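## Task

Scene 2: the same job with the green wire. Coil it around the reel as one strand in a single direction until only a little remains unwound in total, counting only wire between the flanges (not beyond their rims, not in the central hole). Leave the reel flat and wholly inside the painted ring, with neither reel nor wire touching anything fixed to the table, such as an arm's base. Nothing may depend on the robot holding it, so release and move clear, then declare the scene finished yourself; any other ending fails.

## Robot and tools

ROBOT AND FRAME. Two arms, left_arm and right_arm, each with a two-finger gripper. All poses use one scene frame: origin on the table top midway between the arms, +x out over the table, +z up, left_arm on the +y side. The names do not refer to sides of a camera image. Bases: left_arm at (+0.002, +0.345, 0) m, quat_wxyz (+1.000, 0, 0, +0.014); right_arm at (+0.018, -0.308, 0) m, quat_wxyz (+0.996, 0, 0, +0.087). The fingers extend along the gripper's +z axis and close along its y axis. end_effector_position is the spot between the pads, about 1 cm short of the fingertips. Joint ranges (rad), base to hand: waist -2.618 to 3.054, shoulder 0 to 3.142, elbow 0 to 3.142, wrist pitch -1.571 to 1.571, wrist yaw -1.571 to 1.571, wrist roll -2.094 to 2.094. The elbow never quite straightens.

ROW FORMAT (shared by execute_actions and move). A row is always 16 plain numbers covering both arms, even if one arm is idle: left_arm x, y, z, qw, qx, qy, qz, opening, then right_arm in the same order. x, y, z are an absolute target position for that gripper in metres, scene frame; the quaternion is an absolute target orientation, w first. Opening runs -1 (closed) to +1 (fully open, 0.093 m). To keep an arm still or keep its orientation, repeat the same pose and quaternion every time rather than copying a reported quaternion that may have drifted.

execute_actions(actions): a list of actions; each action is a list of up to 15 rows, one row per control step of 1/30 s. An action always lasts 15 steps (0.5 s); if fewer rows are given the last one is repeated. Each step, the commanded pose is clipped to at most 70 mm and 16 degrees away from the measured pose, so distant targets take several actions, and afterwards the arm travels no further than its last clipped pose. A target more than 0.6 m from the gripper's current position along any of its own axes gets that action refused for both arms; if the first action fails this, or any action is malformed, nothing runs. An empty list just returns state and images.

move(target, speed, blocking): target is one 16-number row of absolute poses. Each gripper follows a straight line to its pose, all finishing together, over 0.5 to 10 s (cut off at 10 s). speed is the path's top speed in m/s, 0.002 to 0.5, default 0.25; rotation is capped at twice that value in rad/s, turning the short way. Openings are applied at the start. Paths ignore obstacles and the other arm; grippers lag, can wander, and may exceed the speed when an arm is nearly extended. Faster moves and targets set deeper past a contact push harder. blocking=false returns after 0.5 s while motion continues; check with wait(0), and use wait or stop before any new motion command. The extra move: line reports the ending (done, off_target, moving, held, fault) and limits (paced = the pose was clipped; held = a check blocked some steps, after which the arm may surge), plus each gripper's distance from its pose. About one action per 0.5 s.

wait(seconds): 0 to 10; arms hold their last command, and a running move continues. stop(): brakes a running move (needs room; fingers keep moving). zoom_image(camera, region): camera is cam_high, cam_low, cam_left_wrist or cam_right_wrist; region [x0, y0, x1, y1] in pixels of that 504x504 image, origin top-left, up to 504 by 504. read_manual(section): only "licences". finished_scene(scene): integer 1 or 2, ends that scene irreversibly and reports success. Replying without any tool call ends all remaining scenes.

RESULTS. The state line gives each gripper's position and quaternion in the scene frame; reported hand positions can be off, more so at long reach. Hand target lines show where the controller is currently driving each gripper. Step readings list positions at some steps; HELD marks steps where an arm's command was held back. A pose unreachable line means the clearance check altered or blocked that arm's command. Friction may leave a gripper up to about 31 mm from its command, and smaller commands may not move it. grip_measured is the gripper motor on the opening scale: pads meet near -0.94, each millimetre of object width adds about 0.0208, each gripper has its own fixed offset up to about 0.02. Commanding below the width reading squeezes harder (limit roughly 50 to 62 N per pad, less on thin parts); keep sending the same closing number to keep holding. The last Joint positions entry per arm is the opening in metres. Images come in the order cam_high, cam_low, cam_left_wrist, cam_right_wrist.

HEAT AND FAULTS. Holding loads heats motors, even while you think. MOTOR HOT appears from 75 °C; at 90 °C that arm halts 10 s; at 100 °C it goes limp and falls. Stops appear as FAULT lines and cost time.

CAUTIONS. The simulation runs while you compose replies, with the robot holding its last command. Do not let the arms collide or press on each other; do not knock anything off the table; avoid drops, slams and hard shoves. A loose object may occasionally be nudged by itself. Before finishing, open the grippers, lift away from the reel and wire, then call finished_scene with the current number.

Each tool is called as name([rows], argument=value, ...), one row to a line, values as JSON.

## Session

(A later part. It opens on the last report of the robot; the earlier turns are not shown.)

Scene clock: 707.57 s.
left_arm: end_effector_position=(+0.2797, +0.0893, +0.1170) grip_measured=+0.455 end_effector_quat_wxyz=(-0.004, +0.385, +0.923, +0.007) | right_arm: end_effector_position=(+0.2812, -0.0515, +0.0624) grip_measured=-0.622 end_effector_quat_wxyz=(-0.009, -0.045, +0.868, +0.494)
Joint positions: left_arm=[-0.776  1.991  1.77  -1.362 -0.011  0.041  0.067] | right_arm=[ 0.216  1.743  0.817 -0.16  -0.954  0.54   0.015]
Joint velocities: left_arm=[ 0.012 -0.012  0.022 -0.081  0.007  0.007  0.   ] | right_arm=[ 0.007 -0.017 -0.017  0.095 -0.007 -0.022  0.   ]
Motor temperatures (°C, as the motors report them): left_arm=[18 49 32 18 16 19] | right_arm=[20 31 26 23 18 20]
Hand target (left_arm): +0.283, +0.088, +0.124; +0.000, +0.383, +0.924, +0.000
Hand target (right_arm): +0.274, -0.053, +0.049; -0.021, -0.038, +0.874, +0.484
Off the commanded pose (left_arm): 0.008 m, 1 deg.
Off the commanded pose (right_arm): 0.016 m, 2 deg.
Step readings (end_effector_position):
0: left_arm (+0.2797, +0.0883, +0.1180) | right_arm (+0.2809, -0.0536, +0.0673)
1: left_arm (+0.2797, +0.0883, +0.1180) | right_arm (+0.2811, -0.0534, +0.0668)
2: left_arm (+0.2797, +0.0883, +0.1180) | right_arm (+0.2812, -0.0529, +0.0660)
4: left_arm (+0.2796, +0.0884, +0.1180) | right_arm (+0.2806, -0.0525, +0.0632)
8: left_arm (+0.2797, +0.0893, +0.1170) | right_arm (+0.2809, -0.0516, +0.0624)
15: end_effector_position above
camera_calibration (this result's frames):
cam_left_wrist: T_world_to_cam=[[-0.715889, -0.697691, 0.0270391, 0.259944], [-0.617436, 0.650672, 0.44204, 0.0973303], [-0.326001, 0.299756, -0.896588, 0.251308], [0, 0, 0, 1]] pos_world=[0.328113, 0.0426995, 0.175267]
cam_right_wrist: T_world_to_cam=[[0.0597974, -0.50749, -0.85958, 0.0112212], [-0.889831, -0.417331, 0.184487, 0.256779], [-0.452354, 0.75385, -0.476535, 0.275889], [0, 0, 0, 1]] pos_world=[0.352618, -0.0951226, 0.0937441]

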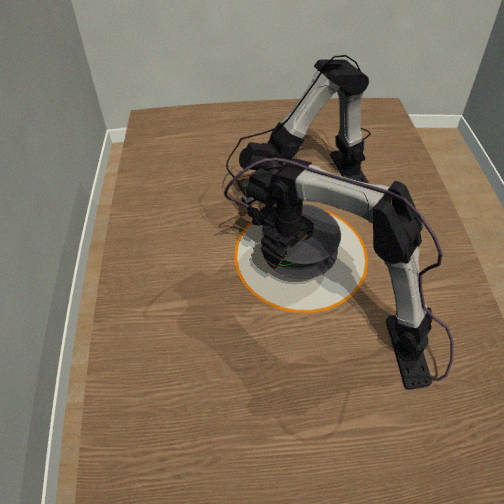

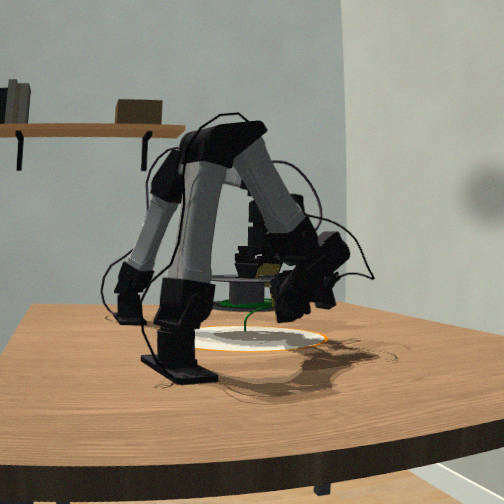

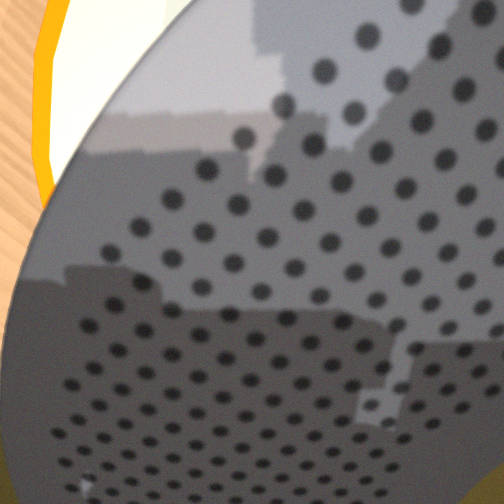

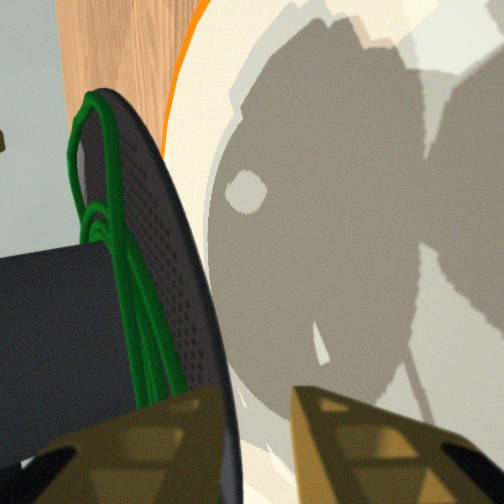

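execute_actions([
  [[0.2830,0.0883,0.124,0,0.3827,0.9239,0,0.4,0.274,-0.046,0.052,-0.0211,-0.0381,0.8738,0.4843,-0.62]],
  [[0.2830,0.0883,0.124,0,0.3827,0.9239,0,0.4,0.273,-0.041,0.052,-0.0211,-0.0381,0.8738,0.4843,-0.62]],
])

Scene clock: 709.33 s.
left_arm: end_effector_position=(+0.2792, +0.0899, +0.1170) grip_measured=+0.455 end_effector_quat_wxyz=(-0.005, +0.385, +0.923, +0.008) | right_arm: end_effector_position=(+0.2778, -0.0408, +0.0630) grip_measured=-0.622 end_effector_quat_wxyz=(-0.013, -0.044, +0.869, +0.492)
Joint positions: left_arm=[-0.776  1.991  1.77  -1.365 -0.012  0.041  0.067] | right_arm=[ 0.254  1.743  0.817 -0.126 -0.936  0.594  0.015]
Joint velocities: left_arm=[-0.007  0.012  0.002 -0.051 -0.11  -0.022 -0.003] | right_arm=[-0.007  0.002 -0.002 -0.007 -0.007  0.007 -0.   ]
Motor temperatures (°C, as the motors report them): left_arm=[18 49 32 18 16 19] | right_arm=[20 31 26 24 18 20]
Hand target (left_arm): +0.283, +0.088, +0.124; +0.000, +0.383, +0.924, -0.000
Hand target (right_arm): +0.273, -0.041, +0.052; -0.021, -0.038, +0.874, +0.484
Off the commanded pose (left_arm): 0.008 m, 1 deg.
Off the commanded pose (right_arm): 0.012 m, 2 deg.
Step readings (end_effector_position; steps 1 to 15: 1st action; 16 to 30: 2nd action):
0: left_arm (+0.2797, +0.0893, +0.1170) | right_arm (+0.2812, -0.0515, +0.0624)
1: left_arm (+0.2797, +0.0893, +0.1170) | right_arm (+0.2809, -0.0509, +0.0623)
2: left_arm (+0.2797, +0.0895, +0.1170) | right_arm (+0.2803, -0.0498, +0.0622)
4: left_arm (+0.2793, +0.0898, +0.1170) | right_arm (+0.2785, -0.0473, +0.0622)
8: left_arm (+0.2792, +0.0899, +0.1170) | right_arm (+0.2779, -0.0460, +0.0623)
15: left_arm (+0.2792, +0.0899, +0.1170) | right_arm (+0.2780, -0.0460, +0.0623)
16: left_arm (+0.2792, +0.0899, +0.1170) | right_arm (+0.2780, -0.0455, +0.0623)
17: left_arm (+0.2792, +0.0899, +0.1170) | right_arm (+0.2778, -0.0445, +0.0623)
19: left_arm (+0.2792, +0.0899, +0.1170) | right_arm (+0.2768, -0.0422, +0.0626)
23: left_arm (+0.2792, +0.0899, +0.1170) | right_arm (+0.2770, -0.0409, +0.0629)
30: end_effector_position above
camera_calibration (this result's frames):
cam_left_wrist: T_world_to_cam=[[-0.716116, -0.697481, 0.0264338, 0.260151], [-0.616417, 0.649745, 0.444816, 0.09613], [-0.327426, 0.302246, -0.895232, 0.251006], [0, 0, 0, 1]] pos_world=[0.32774, 0.0431248, 0.175072]
cam_right_wrist: T_world_to_cam=[[0.0524963, -0.511552, -0.857647, 0.0191116], [-0.887617, -0.41743, 0.194649, 0.256846], [-0.45758, 0.751044, -0.475976, 0.267872], [0, 0, 0, 1]] pos_world=[0.349551, -0.084192, 0.0938967]

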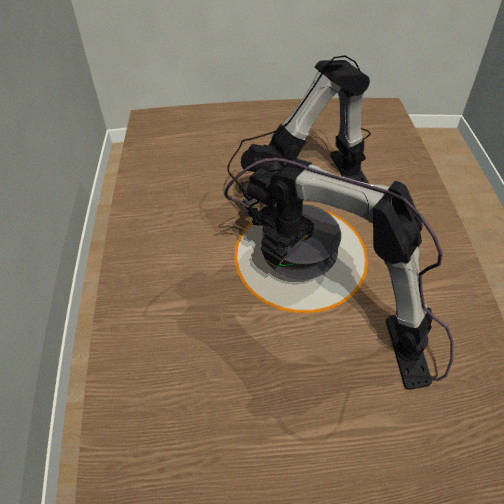

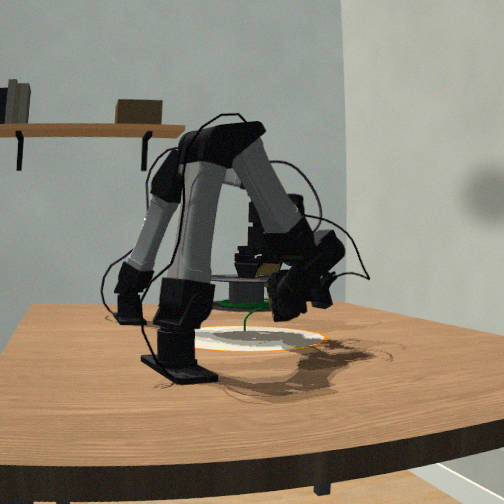

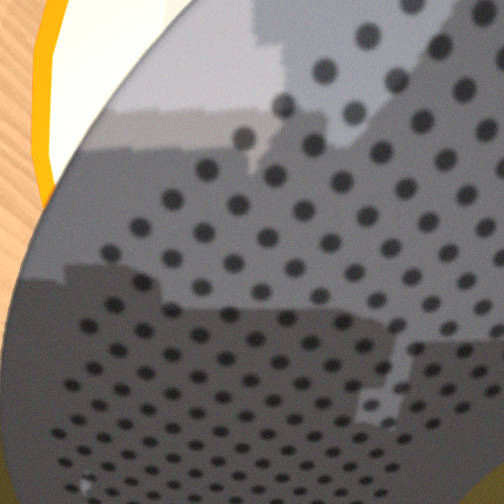

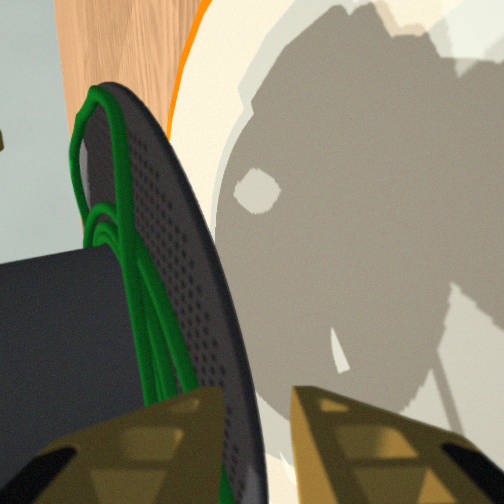

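execute_actions([
  [[0.2788,0.0920,0.124,0,0.3420,0.9397,0,0.4,0.273,-0.041,0.052,-0.0211,-0.0381,0.8738,0.4843,-0.62]],
  [[0.2744,0.0954,0.124,0,0.3007,0.9537,0,0.4,0.273,-0.041,0.052,-0.0211,-0.0381,0.8738,0.4843,-0.62]],
  [[0.2697,0.0984,0.124,0,0.2588,0.9659,0,0.4,0.273,-0.041,0.052,-0.0211,-0.0381,0.8738,0.4843,-0.62]],
  [[0.2647,0.1010,0.124,0,0.2164,0.9763,0,0.4,0.273,-0.041,0.052,-0.0211,-0.0381,0.8738,0.4843,-0.62]],
])

zoom_image(camera="cam_low", region=[190,265,310,350])

Scene clock: 712.80 s.
left_arm: end_effector_position=(+0.2642, +0.1034, +0.1112) grip_measured=+0.455 end_effector_quat_wxyz=(-0.019, +0.221, +0.975, +0.017) | right_arm: end_effector_position=(+0.2803, -0.0413, +0.0619) grip_measured=-0.622 end_effector_quat_wxyz=(-0.007, -0.042, +0.872, +0.488)
Joint positions: left_arm=[-0.776  1.943  1.679 -1.357 -0.009 -0.303  0.067] | right_arm=[ 0.254  1.743  0.817 -0.119 -0.921  0.597  0.015]
Joint velocities: left_arm=[-0.022  0.007  0.012  0.022  0.037 -0.037  0.001] | right_arm=[ 0.002 -0.012 -0.007  0.051 -0.007 -0.022  0.001]
Motor temperatures (°C, as the motors report them): left_arm=[18 49 32 18 16 19] | right_arm=[20 30 26 24 18 20]
Hand target (left_arm): +0.265, +0.101, +0.124; -0.000, +0.217, +0.976, -0.000
Hand target (right_arm): +0.273, -0.041, +0.052; -0.021, -0.038, +0.874, +0.484
Off the commanded pose (left_arm): 0.013 m, 3 deg.
Off the commanded pose (right_arm): 0.012 m, 2 deg.
Step readings (end_effector_position; steps 1 to 15: 1st action; 16 to 30: 2nd action; 31 to 45: 3rd action; 46 to 60: 4th action):
0: left_arm (+0.2792, +0.0899, +0.1170) | right_arm (+0.2779, -0.0408, +0.0630)
1: left_arm (+0.2792, +0.0899, +0.1170) | right_arm (+0.2779, -0.0408, +0.0630)
2: left_arm (+0.2792, +0.0899, +0.1170) | right_arm (+0.2780, -0.0408, +0.0630)
4: left_arm (+0.2792, +0.0899, +0.1170) | right_arm (+0.2780, -0.0408, +0.0630)
8: left_arm (+0.2792, +0.0899, +0.1170) | right_arm (+0.2780, -0.0407, +0.0631)
15: left_arm (+0.2792, +0.0899, +0.1170) | right_arm (+0.2780, -0.0407, +0.0631)
16: left_arm (+0.2787, +0.0904, +0.1164) | right_arm (+0.2781, -0.0407, +0.0631)
17: left_arm (+0.2776, +0.0914, +0.1153) | right_arm (+0.2781, -0.0407, +0.0631)
19: left_arm (+0.2756, +0.0933, +0.1125) | right_arm (+0.2781, -0.0407, +0.0630)
23: left_arm (+0.2745, +0.0940, +0.1113) | right_arm (+0.2792, -0.0412, +0.0622)
30: left_arm (+0.2745, +0.0940, +0.1113) | right_arm (+0.2800, -0.0412, +0.0620)
31: left_arm (+0.2737, +0.0946, +0.1111) | right_arm (+0.2802, -0.0413, +0.0619)
32: left_arm (+0.2722, +0.0960, +0.1107) | right_arm (+0.2803, -0.0413, +0.0619)
34: left_arm (+0.2700, +0.0981, +0.1107) | right_arm (+0.2803, -0.0413, +0.0619)
38: left_arm (+0.2691, +0.0989, +0.1110) | right_arm (+0.2803, -0.0413, +0.0619)
45: left_arm (+0.2688, +0.0991, +0.1108) | right_arm (+0.2803, -0.0413, +0.0619)
46: left_arm (+0.2683, +0.0995, +0.1107) | right_arm (+0.2803, -0.0413, +0.0619)
47: left_arm (+0.2671, +0.1006, +0.1105) | right_arm (+0.2803, -0.0413, +0.0619)
49: left_arm (+0.2651, +0.1025, +0.1106) | right_arm (+0.2803, -0.0413, +0.0619)
53: left_arm (+0.2644, +0.1032, +0.1114) | right_arm (+0.2803, -0.0413, +0.0619)
60: end_effector_position above
camera_calibration (this result's frames):
cam_left_wrist: T_world_to_cam=[[-0.438838, -0.898461, 0.0137763, 0.207847], [-0.789481, 0.39284, 0.471589, 0.149912], [-0.429116, 0.196075, -0.881711, 0.273189], [0, 0, 0, 1]] pos_world=[0.326794, 0.0742855, 0.167314]
cam_right_wrist: T_world_to_cam=[[0.0561978, -0.519362, -0.852705, 0.0161643], [-0.893008, -0.408102, 0.189711, 0.261271], [-0.446519, 0.75081, -0.486728, 0.266418], [0, 0, 0, 1]] pos_world=[0.351369, -0.0850091, 0.0938906]

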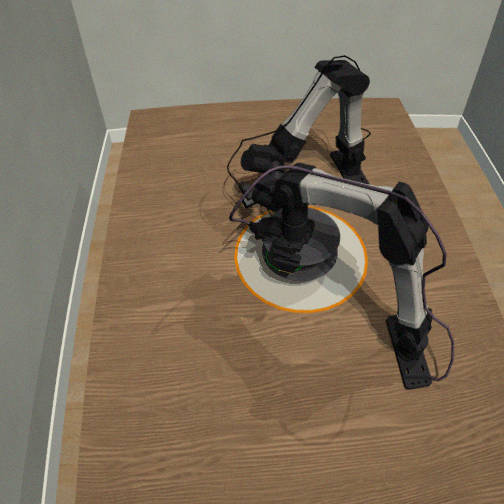

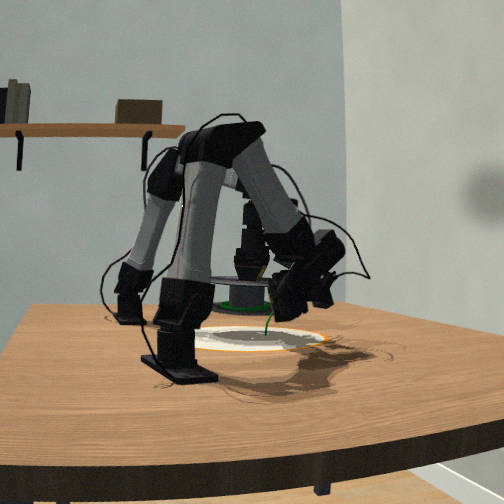

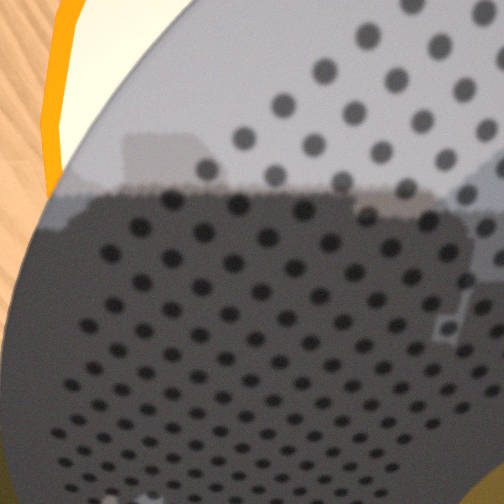

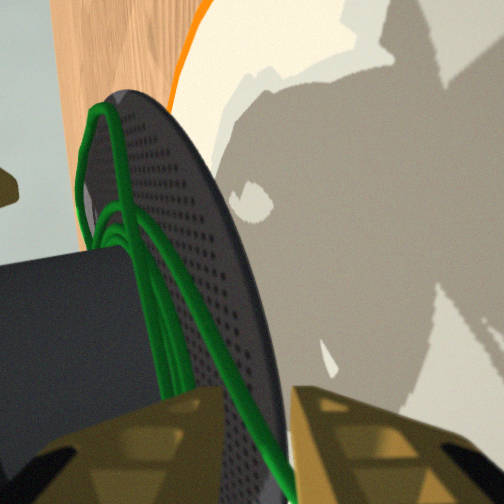

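Region (190, 265, 310, 350) of cam_low's 504x504 image, scaled by 4.200, with more detail than that image has; it fills the top 357 rows of this view, and the rest is white.

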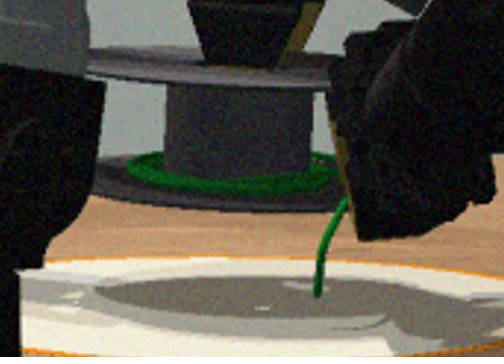

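execute_actions([
  [[0.2647,0.1010,0.124,0,0.2164,0.9763,0,0.4,0.273,-0.041,0.052,-0.0211,-0.0381,0.8738,0.4843,-0.35]],
  [[0.2647,0.1010,0.124,0,0.2164,0.9763,0,0.4,0.283,-0.040,0.054,-0.0211,-0.0381,0.8738,0.4843,-0.35]],
  [[0.2647,0.1010,0.124,0,0.2164,0.9763,0,0.4,0.293,-0.037,0.054,-0.0211,-0.0381,0.8738,0.4843,-0.35]],
  [[0.2647,0.1010,0.124,0,0.2164,0.9763,0,0.4,0.301,-0.033,0.054,-0.0211,-0.0381,0.8738,0.4843,-0.35]],
])

Scene clock: 718.30 s.
left_arm: end_effector_position=(+0.2641, +0.1034, +0.1112) grip_measured=+0.455 end_effector_quat_wxyz=(-0.020, +0.219, +0.975, +0.017) | right_arm: end_effector_position=(+0.2980, -0.0331, +0.0559) grip_measured=-0.353 end_effector_quat_wxyz=(-0.015, -0.041, +0.874, +0.485)
Joint positions: left_arm=[-0.776  1.943  1.679 -1.357 -0.009 -0.307  0.067] | right_arm=[ 0.254  1.83   0.909 -0.146 -0.922  0.588  0.028]
Joint velocities: left_arm=[-0.012  0.002 -0.007  0.007 -0.066  0.066 -0.   ] | right_arm=[-0.017 -0.007  0.002 -0.051 -0.022  0.022 -0.   ]
Motor temperatures (°C, as the motors report them): left_arm=[18 50 31 19 16 19] | right_arm=[20 30 26 24 18 20]
Hand target (left_arm): +0.265, +0.101, +0.124; -0.000, +0.217, +0.976, +0.000
Hand target (right_arm): +0.301, -0.033, +0.054; -0.021, -0.038, +0.874, +0.485
Off the commanded pose (left_arm): 0.013 m, 3 deg.
Off the commanded pose (right_arm): 0.004 m, 1 deg.
Step readings (end_effector_position; steps 1 to 15: 1st action; 16 to 30: 2nd action; 31 to 45: 3rd action; 46 to 60: 4th action):
0: left_arm (+0.2641, +0.1034, +0.1112) | right_arm (+0.2803, -0.0413, +0.0619)
1: left_arm (+0.2641, +0.1034, +0.1112) | right_arm (+0.2803, -0.0413, +0.0619)
2: left_arm (+0.2641, +0.1034, +0.1112) | right_arm (+0.2803, -0.0413, +0.0619)
4: left_arm (+0.2641, +0.1034, +0.1112) | right_arm (+0.2803, -0.0413, +0.0619)
8: left_arm (+0.2641, +0.1034, +0.1112) | right_arm (+0.2803, -0.0413, +0.0619)
15: left_arm (+0.2641, +0.1034, +0.1112) | right_arm (+0.2803, -0.0413, +0.0619)
16: left_arm (+0.2641, +0.1034, +0.1112) | right_arm (+0.2804, -0.0412, +0.0612)
17: left_arm (+0.2641, +0.1034, +0.1112) | right_arm (+0.2807, -0.0411, +0.0601)
19: left_arm (+0.2641, +0.1034, +0.1112) | right_arm (+0.2808, -0.0410, +0.0572)
23: left_arm (+0.2641, +0.1034, +0.1112) | right_arm (+0.2799, -0.0414, +0.0546)
30: left_arm (+0.2641, +0.1034, +0.1112) | right_arm (+0.2799, -0.0415, +0.0546)
31: left_arm (+0.2641, +0.1034, +0.1112) | right_arm (+0.2809, -0.0409, +0.0548)
32: left_arm (+0.2641, +0.1034, +0.1112) | right_arm (+0.2835, -0.0397, +0.0547)
34: left_arm (+0.2641, +0.1034, +0.1112) | right_arm (+0.2884, -0.0375, +0.0553)
38: left_arm (+0.2641, +0.1034, +0.1112) | right_arm (+0.2904, -0.0366, +0.0561)
45: left_arm (+0.2641, +0.1034, +0.1112) | right_arm (+0.2899, -0.0368, +0.0558)
46: left_arm (+0.2641, +0.1034, +0.1112) | right_arm (+0.2907, -0.0364, +0.0558)
47: left_arm (+0.2641, +0.1034, +0.1112) | right_arm (+0.2929, -0.0354, +0.0556)
49: left_arm (+0.2641, +0.1034, +0.1112) | right_arm (+0.2968, -0.0337, +0.0556)
53: left_arm (+0.2641, +0.1034, +0.1112) | right_arm (+0.2982, -0.0330, +0.0561)
60: end_effector_position above
camera_calibration (this result's frames):
cam_left_wrist: T_world_to_cam=[[-0.434725, -0.900463, 0.0134563, 0.207032], [-0.791226, 0.389038, 0.471817, 0.150704], [-0.430088, 0.194463, -0.881594, 0.273477], [0, 0, 0, 1]] pos_world=[0.326862, 0.0746142, 0.167205]
cam_right_wrist: T_world_to_cam=[[0.0468891, -0.526356, -0.848971, 0.0166063], [-0.888193, -0.410864, 0.205677, 0.27912], [-0.457071, 0.744406, -0.486771, 0.268209], [0, 0, 0, 1]] pos_world=[0.369724, -0.0762357, 0.0872462]

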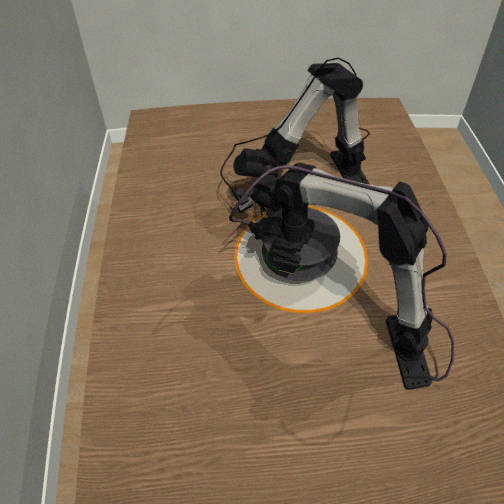

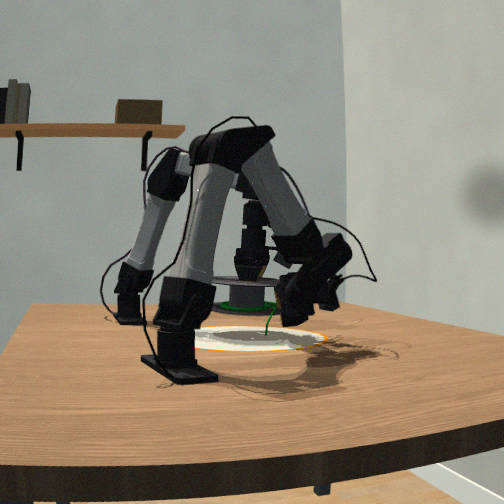

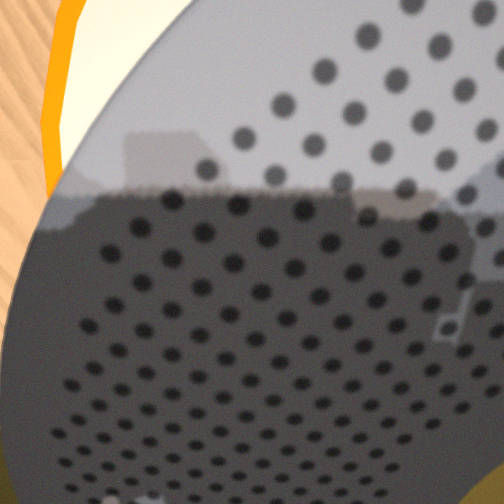

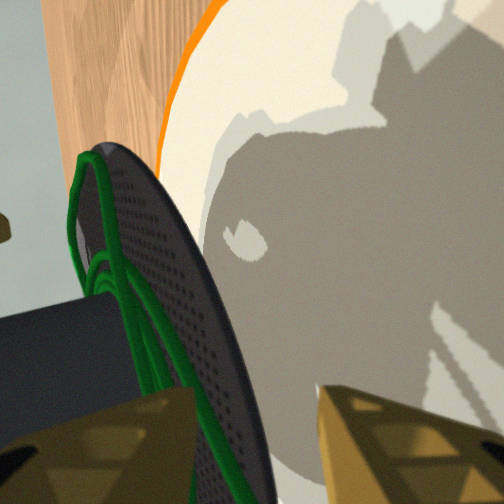

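execute_actions([
  [[0.2647,0.1010,0.124,0,0.2164,0.9763,0,0.4,0.306,-0.031,0.054,-0.0211,-0.0381,0.8738,0.4843,-0.35]],
  [[0.2647,0.1010,0.124,0,0.2164,0.9763,0,0.4,0.306,-0.031,0.054,-0.0211,-0.0381,0.8738,0.4843,-0.58]],
])

Scene clock: 721.40 s.
left_arm: end_effector_position=(+0.2641, +0.1034, +0.1112) grip_measured=+0.455 end_effector_quat_wxyz=(-0.020, +0.219, +0.975, +0.017) | right_arm: end_effector_position=(+0.3026, -0.0310, +0.0559) grip_measured=-0.577 end_effector_quat_wxyz=(-0.015, -0.041, +0.874, +0.485)
Joint positions: left_arm=[-0.776  1.943  1.679 -1.357 -0.009 -0.307  0.067] | right_arm=[ 0.254  1.847  0.932 -0.155 -0.922  0.588  0.018]
Joint velocities: left_arm=[-0.002  0.007  0.007  0.007  0.051 -0.081 -0.001] | right_arm=[-0.012  0.002 -0.007 -0.037 -0.022 -0.037 -0.   ]
Motor temperatures (°C, as the motors report them): left_arm=[18 51 31 19 16 19] | right_arm=[20 30 27 24 18 20]
Hand target (left_arm): +0.265, +0.101, +0.124; -0.000, +0.217, +0.976, +0.000
Hand target (right_arm): +0.306, -0.031, +0.054; -0.021, -0.038, +0.874, +0.485
Off the commanded pose (left_arm): 0.013 m, 3 deg.
Off the commanded pose (right_arm): 0.004 m, 1 deg.
Step readings (end_effector_position; steps 1 to 15: 1st action; 16 to 30: 2nd action):
0: left_arm (+0.2641, +0.1034, +0.1112) | right_arm (+0.2979, -0.0332, +0.0559)
1: left_arm (+0.2641, +0.1034, +0.1112) | right_arm (+0.2983, -0.0330, +0.0558)
2: left_arm (+0.2641, +0.1034, +0.1112) | right_arm (+0.2997, -0.0323, +0.0558)
4: left_arm (+0.2641, +0.1034, +0.1112) | right_arm (+0.3021, -0.0312, +0.0559)
8: left_arm (+0.2641, +0.1034, +0.1112) | right_arm (+0.3029, -0.0309, +0.0561)
15: left_arm (+0.2641, +0.1034, +0.1112) | right_arm (+0.3027, -0.0310, +0.0560)
16: left_arm (+0.2641, +0.1034, +0.1112) | right_arm (+0.3027, -0.0310, +0.0560)
17: left_arm (+0.2641, +0.1034, +0.1112) | right_arm (+0.3027, -0.0310, +0.0560)
19: left_arm (+0.2641, +0.1034, +0.1112) | right_arm (+0.3027, -0.0310, +0.0560)
23: left_arm (+0.2641, +0.1034, +0.1112) | right_arm (+0.3026, -0.0310, +0.0559)
30: end_effector_position above
camera_calibration (this result's frames):
cam_left_wrist: T_world_to_cam=[[-0.434725, -0.900463, 0.0134563, 0.207032], [-0.791226, 0.389038, 0.471817, 0.150704], [-0.430088, 0.194463, -0.881594, 0.273477], [0, 0, 0, 1]] pos_world=[0.326862, 0.0746142, 0.167205]
cam_right_wrist: T_world_to_cam=[[0.0457105, -0.526893, -0.848702, 0.0178728], [-0.887907, -0.410733, 0.20717, 0.283958], [-0.457747, 0.744098, -0.486606, 0.268969], [0, 0, 0, 1]] pos_world=[0.374431, -0.0740913, 0.0872231]

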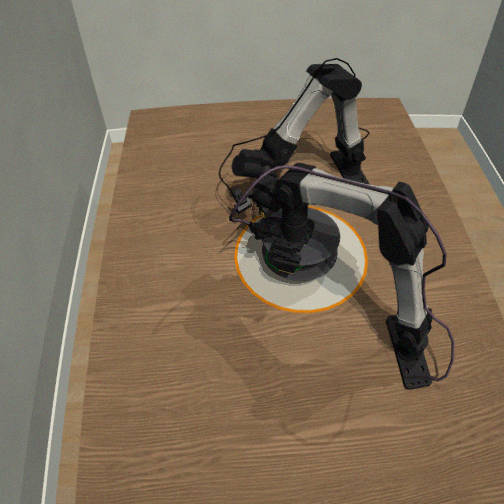

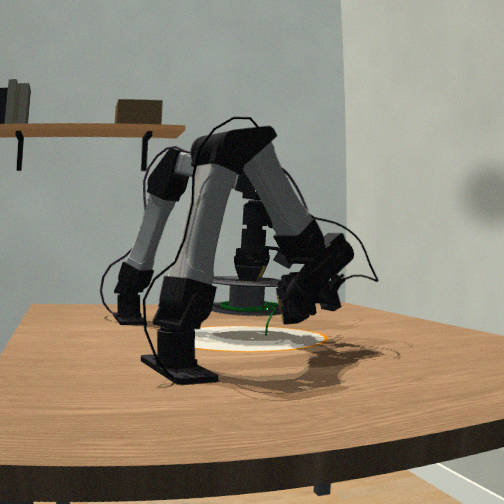

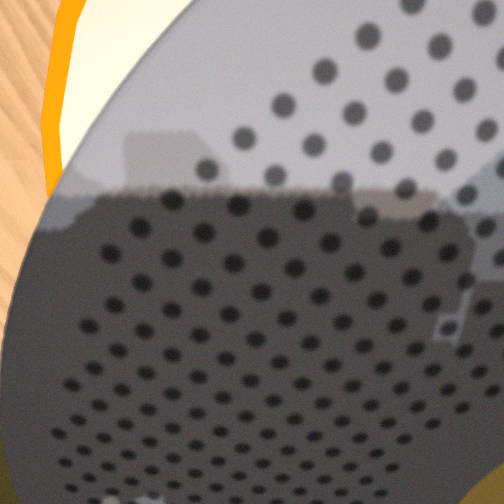

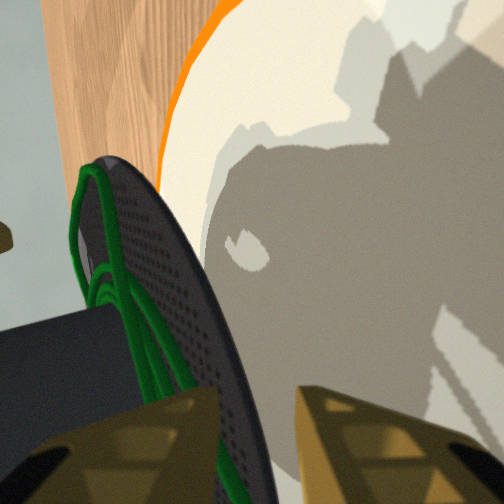

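execute_actions([
  [[0.2647,0.1010,0.124,0,0.2164,0.9763,0,0.4,0.306,-0.031,0.050,-0.0211,-0.0381,0.8738,0.4843,-0.72]],
  [[0.2647,0.1010,0.124,0,0.2164,0.9763,0,0.4,0.306,-0.031,0.044,-0.0211,-0.0381,0.8738,0.4843,-0.72]],
])

Scene clock: 722.83 s.
left_arm: end_effector_position=(+0.2638, +0.1045, +0.1102) grip_measured=+0.455 end_effector_quat_wxyz=(-0.020, +0.218, +0.976, +0.020) | right_arm: end_effector_position=(+0.3024, -0.0294, +0.0521) grip_measured=-0.717 end_effector_quat_wxyz=(-0.020, -0.042, +0.871, +0.489)
Joint positions: left_arm=[-0.776  1.943  1.675 -1.357 -0.013 -0.31   0.067] | right_arm=[ 0.254  1.866  0.932 -0.138 -0.937  0.587  0.011]
Joint velocities: left_arm=[-0.007  0.002 -0.002  0.022 -0.007  0.007  0.   ] | right_arm=[0.012 0.002 0.002 0.007 0.007 0.007 0.001]
Motor temperatures (°C, as the motors report them): left_arm=[18 51 31 19 16 19] | right_arm=[20 30 27 24 18 20]
Hand target (left_arm): +0.265, +0.101, +0.124; -0.000, +0.217, +0.976, +0.000
Hand target (right_arm): +0.306, -0.031, +0.044; -0.021, -0.038, +0.874, +0.484
Off the commanded pose (left_arm): 0.014 m, 3 deg.
Off the commanded pose (right_arm): 0.009 m, 1 deg.
Step readings (end_effector_position; steps 1 to 15: 1st action; 16 to 30: 2nd action):
0: left_arm (+0.2641, +0.1034, +0.1112) | right_arm (+0.3026, -0.0310, +0.0559)
1: left_arm (+0.2641, +0.1034, +0.1112) | right_arm (+0.3026, -0.0310, +0.0557)
2: left_arm (+0.2641, +0.1034, +0.1112) | right_arm (+0.3025, -0.0311, +0.0551)
4: left_arm (+0.2641, +0.1034, +0.1112) | right_arm (+0.3020, -0.0310, +0.0539)
8: left_arm (+0.2641, +0.1034, +0.1112) | right_arm (+0.3019, -0.0309, +0.0539)
15: left_arm (+0.2641, +0.1034, +0.1112) | right_arm (+0.3019, -0.0309, +0.0539)
16: left_arm (+0.2641, +0.1035, +0.1112) | right_arm (+0.3021, -0.0307, +0.0536)
17: left_arm (+0.2643, +0.1036, +0.1112) | right_arm (+0.3023, -0.0304, +0.0532)
19: left_arm (+0.2641, +0.1043, +0.1106) | right_arm (+0.3025, -0.0298, +0.0527)
23: left_arm (+0.2638, +0.1045, +0.1102) | right_arm (+0.3022, -0.0295, +0.0521)
30: end_effector_position above
camera_calibration (this result's frames):
cam_left_wrist: T_world_to_cam=[[-0.432502, -0.901592, 0.00856385, 0.208009], [-0.792141, 0.384499, 0.473998, 0.150969], [-0.430645, 0.198221, -0.880484, 0.271982], [0, 0, 0, 1]] pos_world=[0.32668, 0.0755791, 0.166136]
cam_right_wrist: T_world_to_cam=[[0.0431961, -0.517202, -0.854773, 0.0168459], [-0.883102, -0.419853, 0.209415, 0.283315], [-0.467188, 0.745806, -0.474878, 0.268124], [0, 0, 0, 1]] pos_world=[0.374732, -0.072305, 0.0823952]

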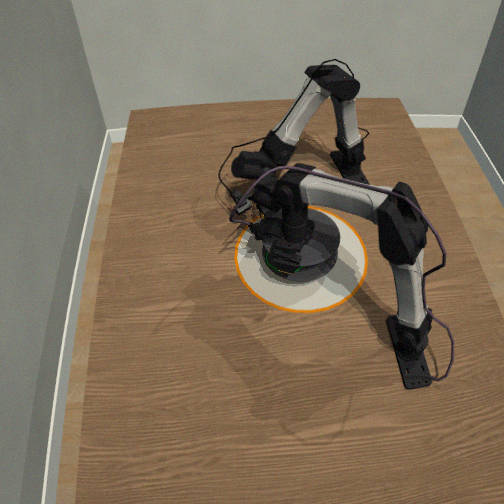

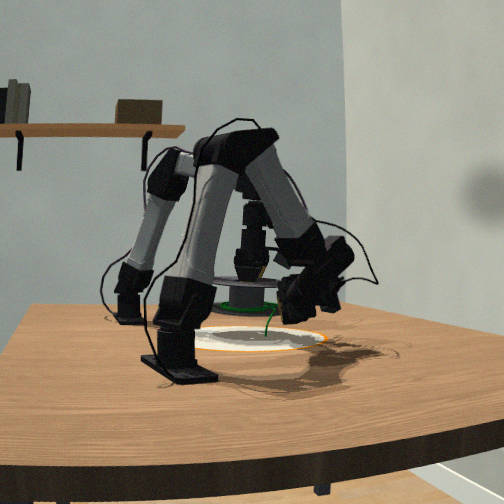

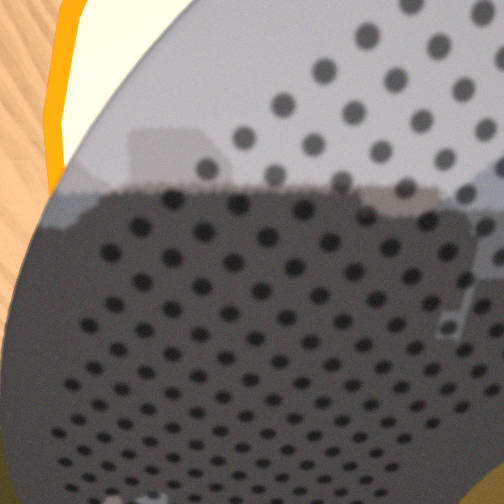

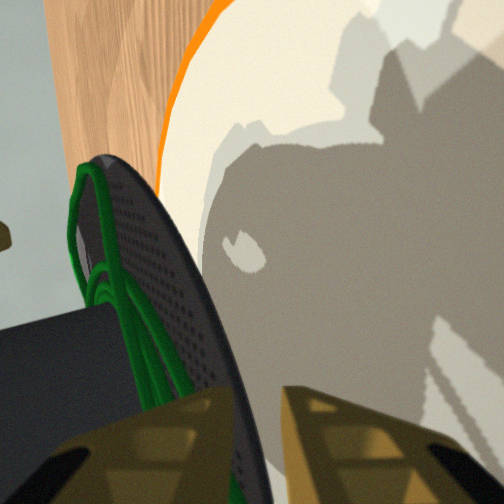

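execute_actions(actions=[])

Scene clock: 725.07 s.
left_arm: end_effector_position=(+0.2638, +0.1045, +0.1102) grip_measured=+0.455 end_effector_quat_wxyz=(-0.020, +0.218, +0.976, +0.020) | right_arm: end_effector_position=(+0.3024, -0.0294, +0.0521) grip_measured=-0.717 end_effector_quat_wxyz=(-0.020, -0.042, +0.871, +0.489)
Joint positions: left_arm=[-0.776  1.943  1.675 -1.357 -0.013 -0.31   0.067] | right_arm=[ 0.254  1.866  0.932 -0.138 -0.937  0.587  0.011]
Joint velocities: left_arm=[-0.002 -0.002 -0.007  0.007  0.007  0.007 -0.001] | right_arm=[-0.012 -0.012 -0.002 -0.051 -0.037 -0.066 -0.   ]
Motor temperatures (°C, as the motors report them): left_arm=[18 51 31 19 16 19] | right_arm=[20 30 27 24 18 20]
Hand target (left_arm): +0.265, +0.101, +0.124; -0.000, +0.217, +0.976, +0.000
Hand target (right_arm): +0.306, -0.031, +0.044; -0.021, -0.038, +0.874, +0.484
Off the commanded pose (left_arm): 0.014 m, 3 deg.
Off the commanded pose (right_arm): 0.009 m, 1 deg.
camera_calibration (this result's frames):
cam_left_wrist: T_world_to_cam=[[-0.432502, -0.901592, 0.00856385, 0.208009], [-0.792141, 0.384499, 0.473998, 0.150969], [-0.430645, 0.198221, -0.880484, 0.271982], [0, 0, 0, 1]] pos_world=[0.32668, 0.0755791, 0.166136]
cam_right_wrist: T_world_to_cam=[[0.0431961, -0.517202, -0.854773, 0.0168459], [-0.883102, -0.419853, 0.209415, 0.283315], [-0.467188, 0.745806, -0.474878, 0.268124], [0, 0, 0, 1]] pos_world=[0.374732, -0.072305, 0.0823952]

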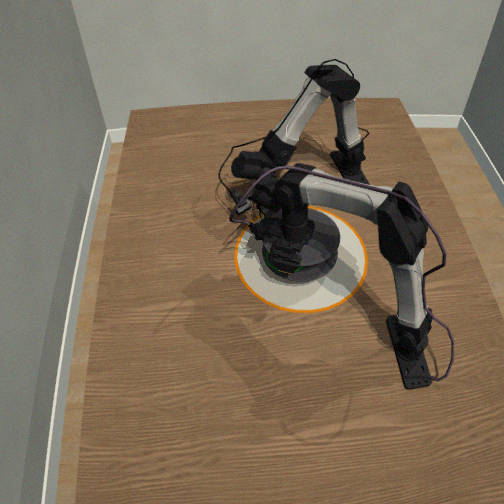

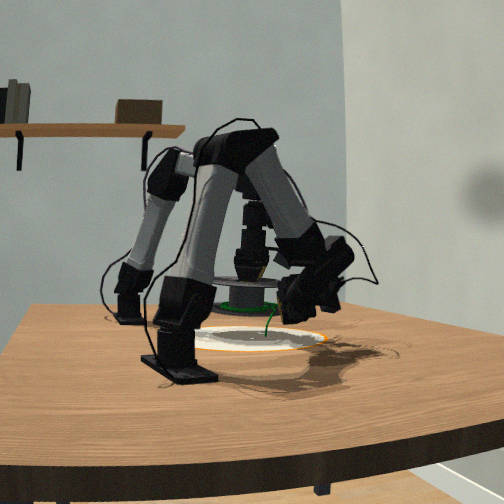

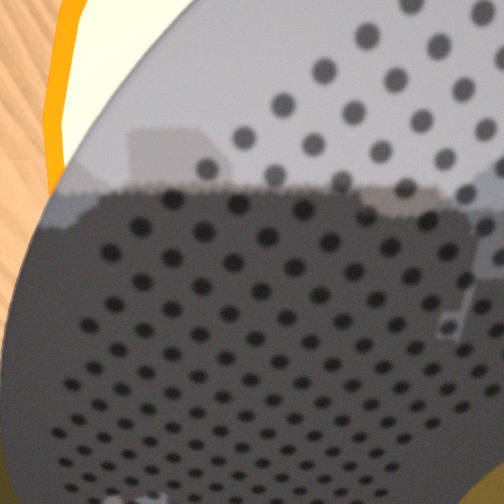

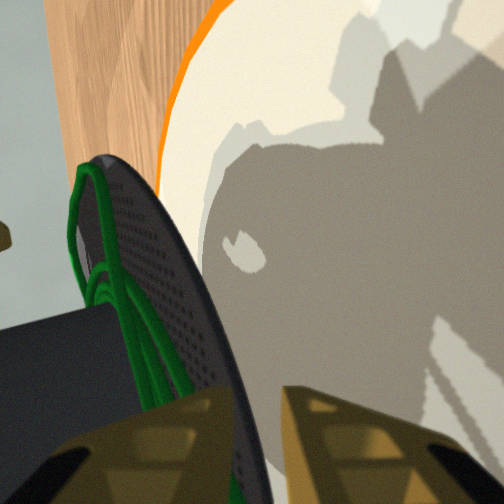

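execute_actions([
  [[0.2596,0.1031,0.124,0,0.1736,0.9848,0,0.4, 0.306,-0.031,0.044,-0.0211,-0.0381,0.8738,0.4843,-0.72]],
  [[0.2543,0.1048,0.124,0,0.1305,0.9914,0,0.4, 0.306,-0.031,0.044,-0.0211,-0.0381,0.8738,0.4843,-0.72]],
])

zoom_image(camera="cam_low", region=[190, 265, 310, 350])

Scene clock: 726.70 s.
left_arm: end_effector_position=(+0.2546, +0.1108, +0.1107) grip_measured=+0.455 end_effector_quat_wxyz=(-0.021, +0.133, +0.991, +0.023) | right_arm: end_effector_position=(+0.3031, -0.0291, +0.0526) grip_measured=-0.717 end_effector_quat_wxyz=(-0.018, -0.044, +0.870, +0.490)
Joint positions: left_arm=[-0.781  1.905  1.624 -1.35  -0.013 -0.487  0.067] | right_arm=[ 0.254  1.866  0.932 -0.132 -0.937  0.587  0.011]
Joint velocities: left_arm=[ 0.002 -0.007 -0.007 -0.037 -0.007 -0.007 -0.002] | right_arm=[ 0.007  0.007  0.012 -0.007 -0.022 -0.037 -0.001]
Motor temperatures (°C, as the motors report them): left_arm=[18 51 31 19 16 19] | right_arm=[20 30 27 24 18 20]
Hand target (left_arm): +0.254, +0.105, +0.124; -0.001, +0.131, +0.991, +0.000
Hand target (right_arm): +0.306, -0.031, +0.044; -0.021, -0.038, +0.874, +0.484
Off the commanded pose (left_arm): 0.015 m, 4 deg.
Off the commanded pose (right_arm): 0.009 m, 1 deg.
Step readings (end_effector_position; steps 1 to 15: 1st action; 16 to 30: 2nd action):
0: left_arm (+0.2638, +0.1045, +0.1102) | right_arm (+0.3024, -0.0294, +0.0521)
1: left_arm (+0.2633, +0.1050, +0.1099) | right_arm (+0.3025, -0.0294, +0.0522)
2: left_arm (+0.2623, +0.1059, +0.1094) | right_arm (+0.3025, -0.0294, +0.0522)
4: left_arm (+0.2605, +0.1075, +0.1095) | right_arm (+0.3025, -0.0294, +0.0522)
8: left_arm (+0.2599, +0.1081, +0.1106) | right_arm (+0.3029, -0.0292, +0.0525)
15: left_arm (+0.2597, +0.1083, +0.1103) | right_arm (+0.3029, -0.0292, +0.0525)
16: left_arm (+0.2591, +0.1086, +0.1102) | right_arm (+0.3029, -0.0292, +0.0525)
17: left_arm (+0.2583, +0.1093, +0.1099) | right_arm (+0.3029, -0.0292, +0.0525)
19: left_arm (+0.2566, +0.1109, +0.1103) | right_arm (+0.3029, -0.0292, +0.0525)
23: left_arm (+0.2551, +0.1109, +0.1110) | right_arm (+0.3031, -0.0291, +0.0526)
30: end_effector_position above
camera_calibration (this result's frames):
cam_left_wrist: T_world_to_cam=[[-0.271661, -0.962392, -0.00123902, 0.176528], [-0.847904, 0.238734, 0.473355, 0.171446], [-0.455258, 0.129643, -0.880871, 0.281066], [0, 0, 0, 1]] pos_world=[0.321283, 0.0925211, 0.166647]
cam_right_wrist: T_world_to_cam=[[0.0480297, -0.515139, -0.85576, 0.0160535], [-0.884161, -0.420524, 0.203518, 0.284679], [-0.464707, 0.746854, -0.475664, 0.267771], [0, 0, 0, 1]] pos_world=[0.375366, -0.0720023, 0.0831699]

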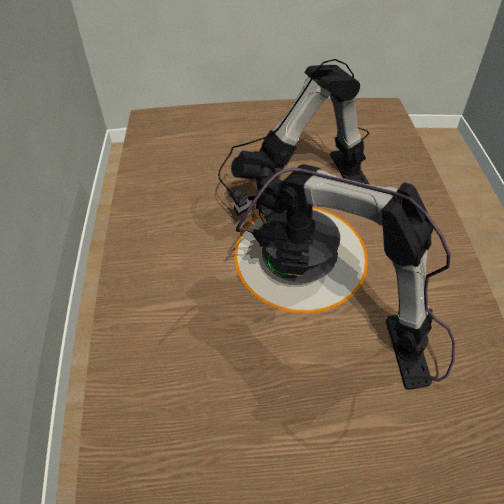

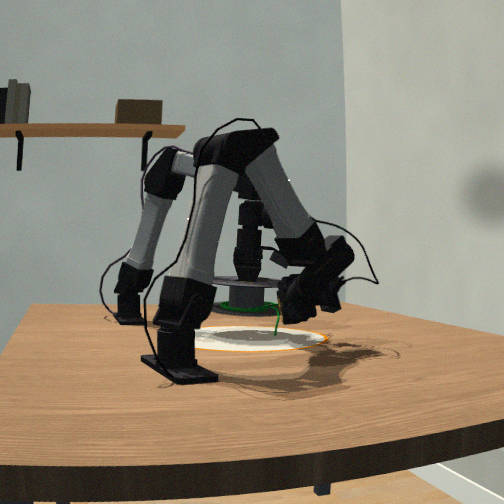

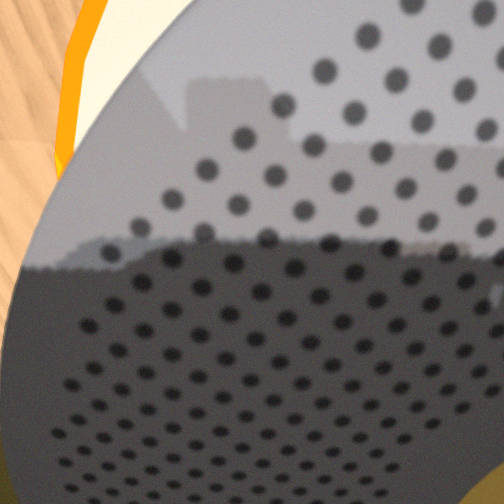

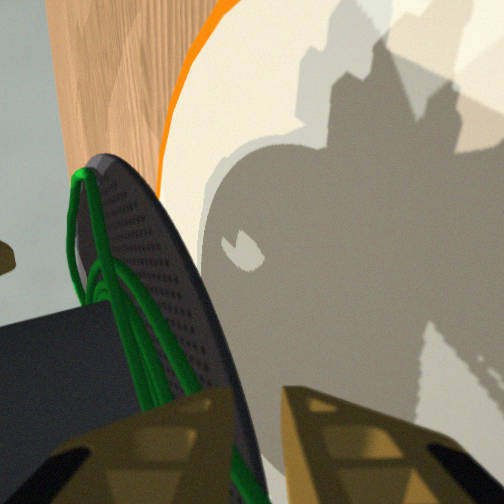

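Region (190, 265, 310, 350) of cam_low's 504x504 image, scaled by 4.200, with more detail than that image has; it fills the top 357 rows of this view, and the rest is white.

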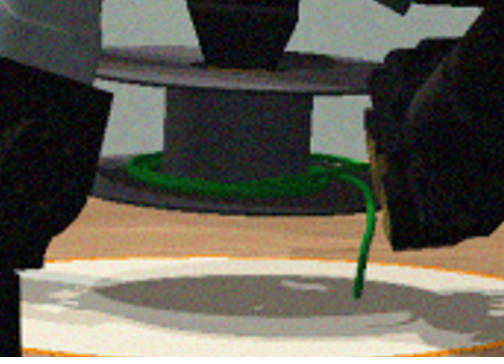

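execute_actions([
  [[0.2488,0.1040,0.124,0,0.0872,0.9962,0,0.4, 0.306,-0.031,0.044,-0.0211,-0.0381,0.8738,0.4843,-0.72]],
  [[0.2433,0.1048,0.124,0,0.0436,0.9990,0,0.4, 0.306,-0.031,0.044,-0.0211,-0.0381,0.8738,0.4843,-0.72]],
])

zoom_image(camera="cam_low", region=[190, 265, 310, 350])

Scene clock: 728.20 s.
left_arm: end_effector_position=(+0.2431, +0.1113, +0.1112) grip_measured=+0.455 end_effector_quat_wxyz=(-0.019, +0.047, +0.998, +0.026) | right_arm: end_effector_position=(+0.3031, -0.0291, +0.0526) grip_measured=-0.717 end_effector_quat_wxyz=(-0.018, -0.044, +0.870, +0.490)
Joint positions: left_arm=[-0.803  1.873  1.584 -1.344 -0.013 -0.683  0.067] | right_arm=[ 0.254  1.866  0.932 -0.132 -0.937  0.587  0.011]
Joint velocities: left_arm=[-0.002 -0.012 -0.002 -0.081  0.022 -0.051 -0.   ] | right_arm=[-0.007 -0.002 -0.012  0.037 -0.007 -0.022 -0.001]
Motor temperatures (°C, as the motors report them): left_arm=[18 52 31 19 16 19] | right_arm=[20 30 27 24 18 20]
Hand target (left_arm): +0.243, +0.105, +0.124; -0.001, +0.044, +0.999, +0.000
Hand target (right_arm): +0.306, -0.031, +0.044; -0.021, -0.038, +0.874, +0.484
Off the commanded pose (left_arm): 0.014 m, 4 deg.
Off the commanded pose (right_arm): 0.009 m, 1 deg.
Step readings (end_effector_position; steps 1 to 15: 1st action; 16 to 30: 2nd action):
0: left_arm (+0.2546, +0.1108, +0.1107) | right_arm (+0.3031, -0.0291, +0.0526)
1: left_arm (+0.2540, +0.1108, +0.1106) | right_arm (+0.3031, -0.0291, +0.0526)
2: left_arm (+0.2531, +0.1109, +0.1104) | right_arm (+0.3031, -0.0291, +0.0526)
4: left_arm (+0.2510, +0.1109, +0.1107) | right_arm (+0.3031, -0.0291, +0.0526)
8: left_arm (+0.2490, +0.1102, +0.1111) | right_arm (+0.3031, -0.0291, +0.0526)
15: left_arm (+0.2488, +0.1102, +0.1110) | right_arm (+0.3031, -0.0291, +0.0526)
16: left_arm (+0.2483, +0.1103, +0.1109) | right_arm (+0.3031, -0.0291, +0.0526)
17: left_arm (+0.2473, +0.1108, +0.1107) | right_arm (+0.3031, -0.0291, +0.0526)
19: left_arm (+0.2451, +0.1116, +0.1108) | right_arm (+0.3031, -0.0291, +0.0526)
23: left_arm (+0.2436, +0.1113, +0.1115) | right_arm (+0.3031, -0.0291, +0.0526)
30: end_effector_position above
camera_calibration (this result's frames):
cam_left_wrist: T_world_to_cam=[[-0.102084, -0.994711, -0.0113778, 0.137345], [-0.87978, 0.084939, 0.467732, 0.186799], [-0.464291, 0.0577579, -0.883797, 0.286755], [0, 0, 0, 1]] pos_world=[0.3115, 0.10419, 0.167624]
cam_right_wrist: T_world_to_cam=[[0.0480297, -0.515139, -0.85576, 0.0160535], [-0.884161, -0.420524, 0.203518, 0.284679], [-0.464707, 0.746854, -0.475664, 0.267771], [0, 0, 0, 1]] pos_world=[0.375366, -0.0720023, 0.0831699]

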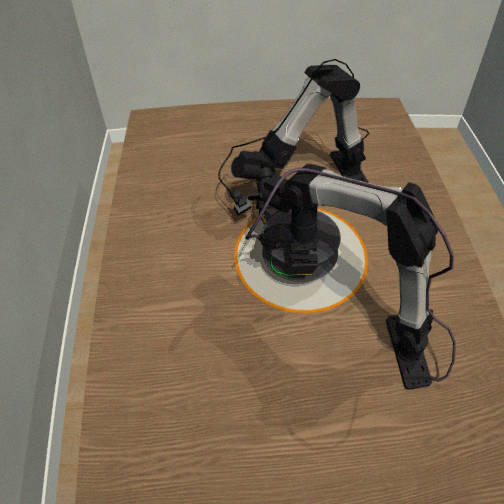

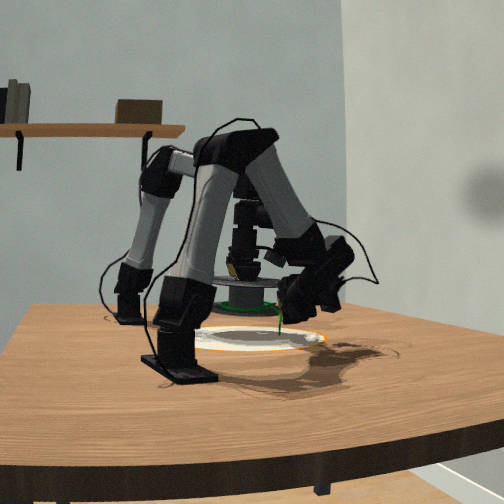

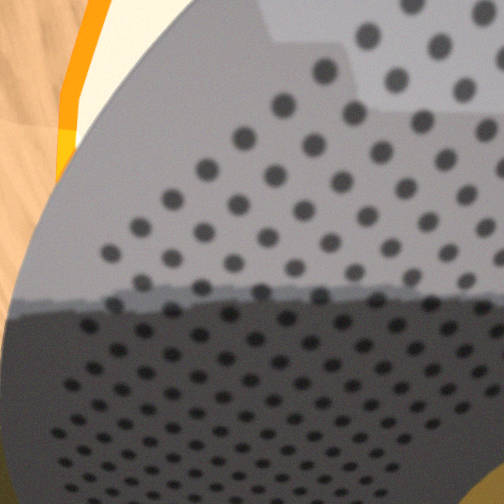

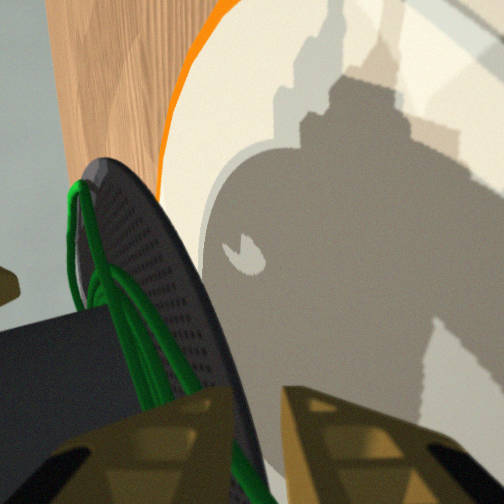

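Region (190, 265, 310, 350) of cam_low's 504x504 image, scaled by 4.200, with more detail than that image has; it fills the top 357 rows of this view, and the rest is white.

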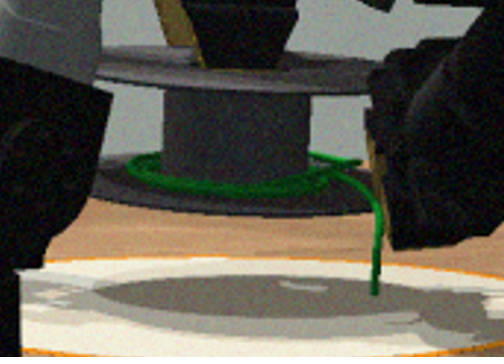

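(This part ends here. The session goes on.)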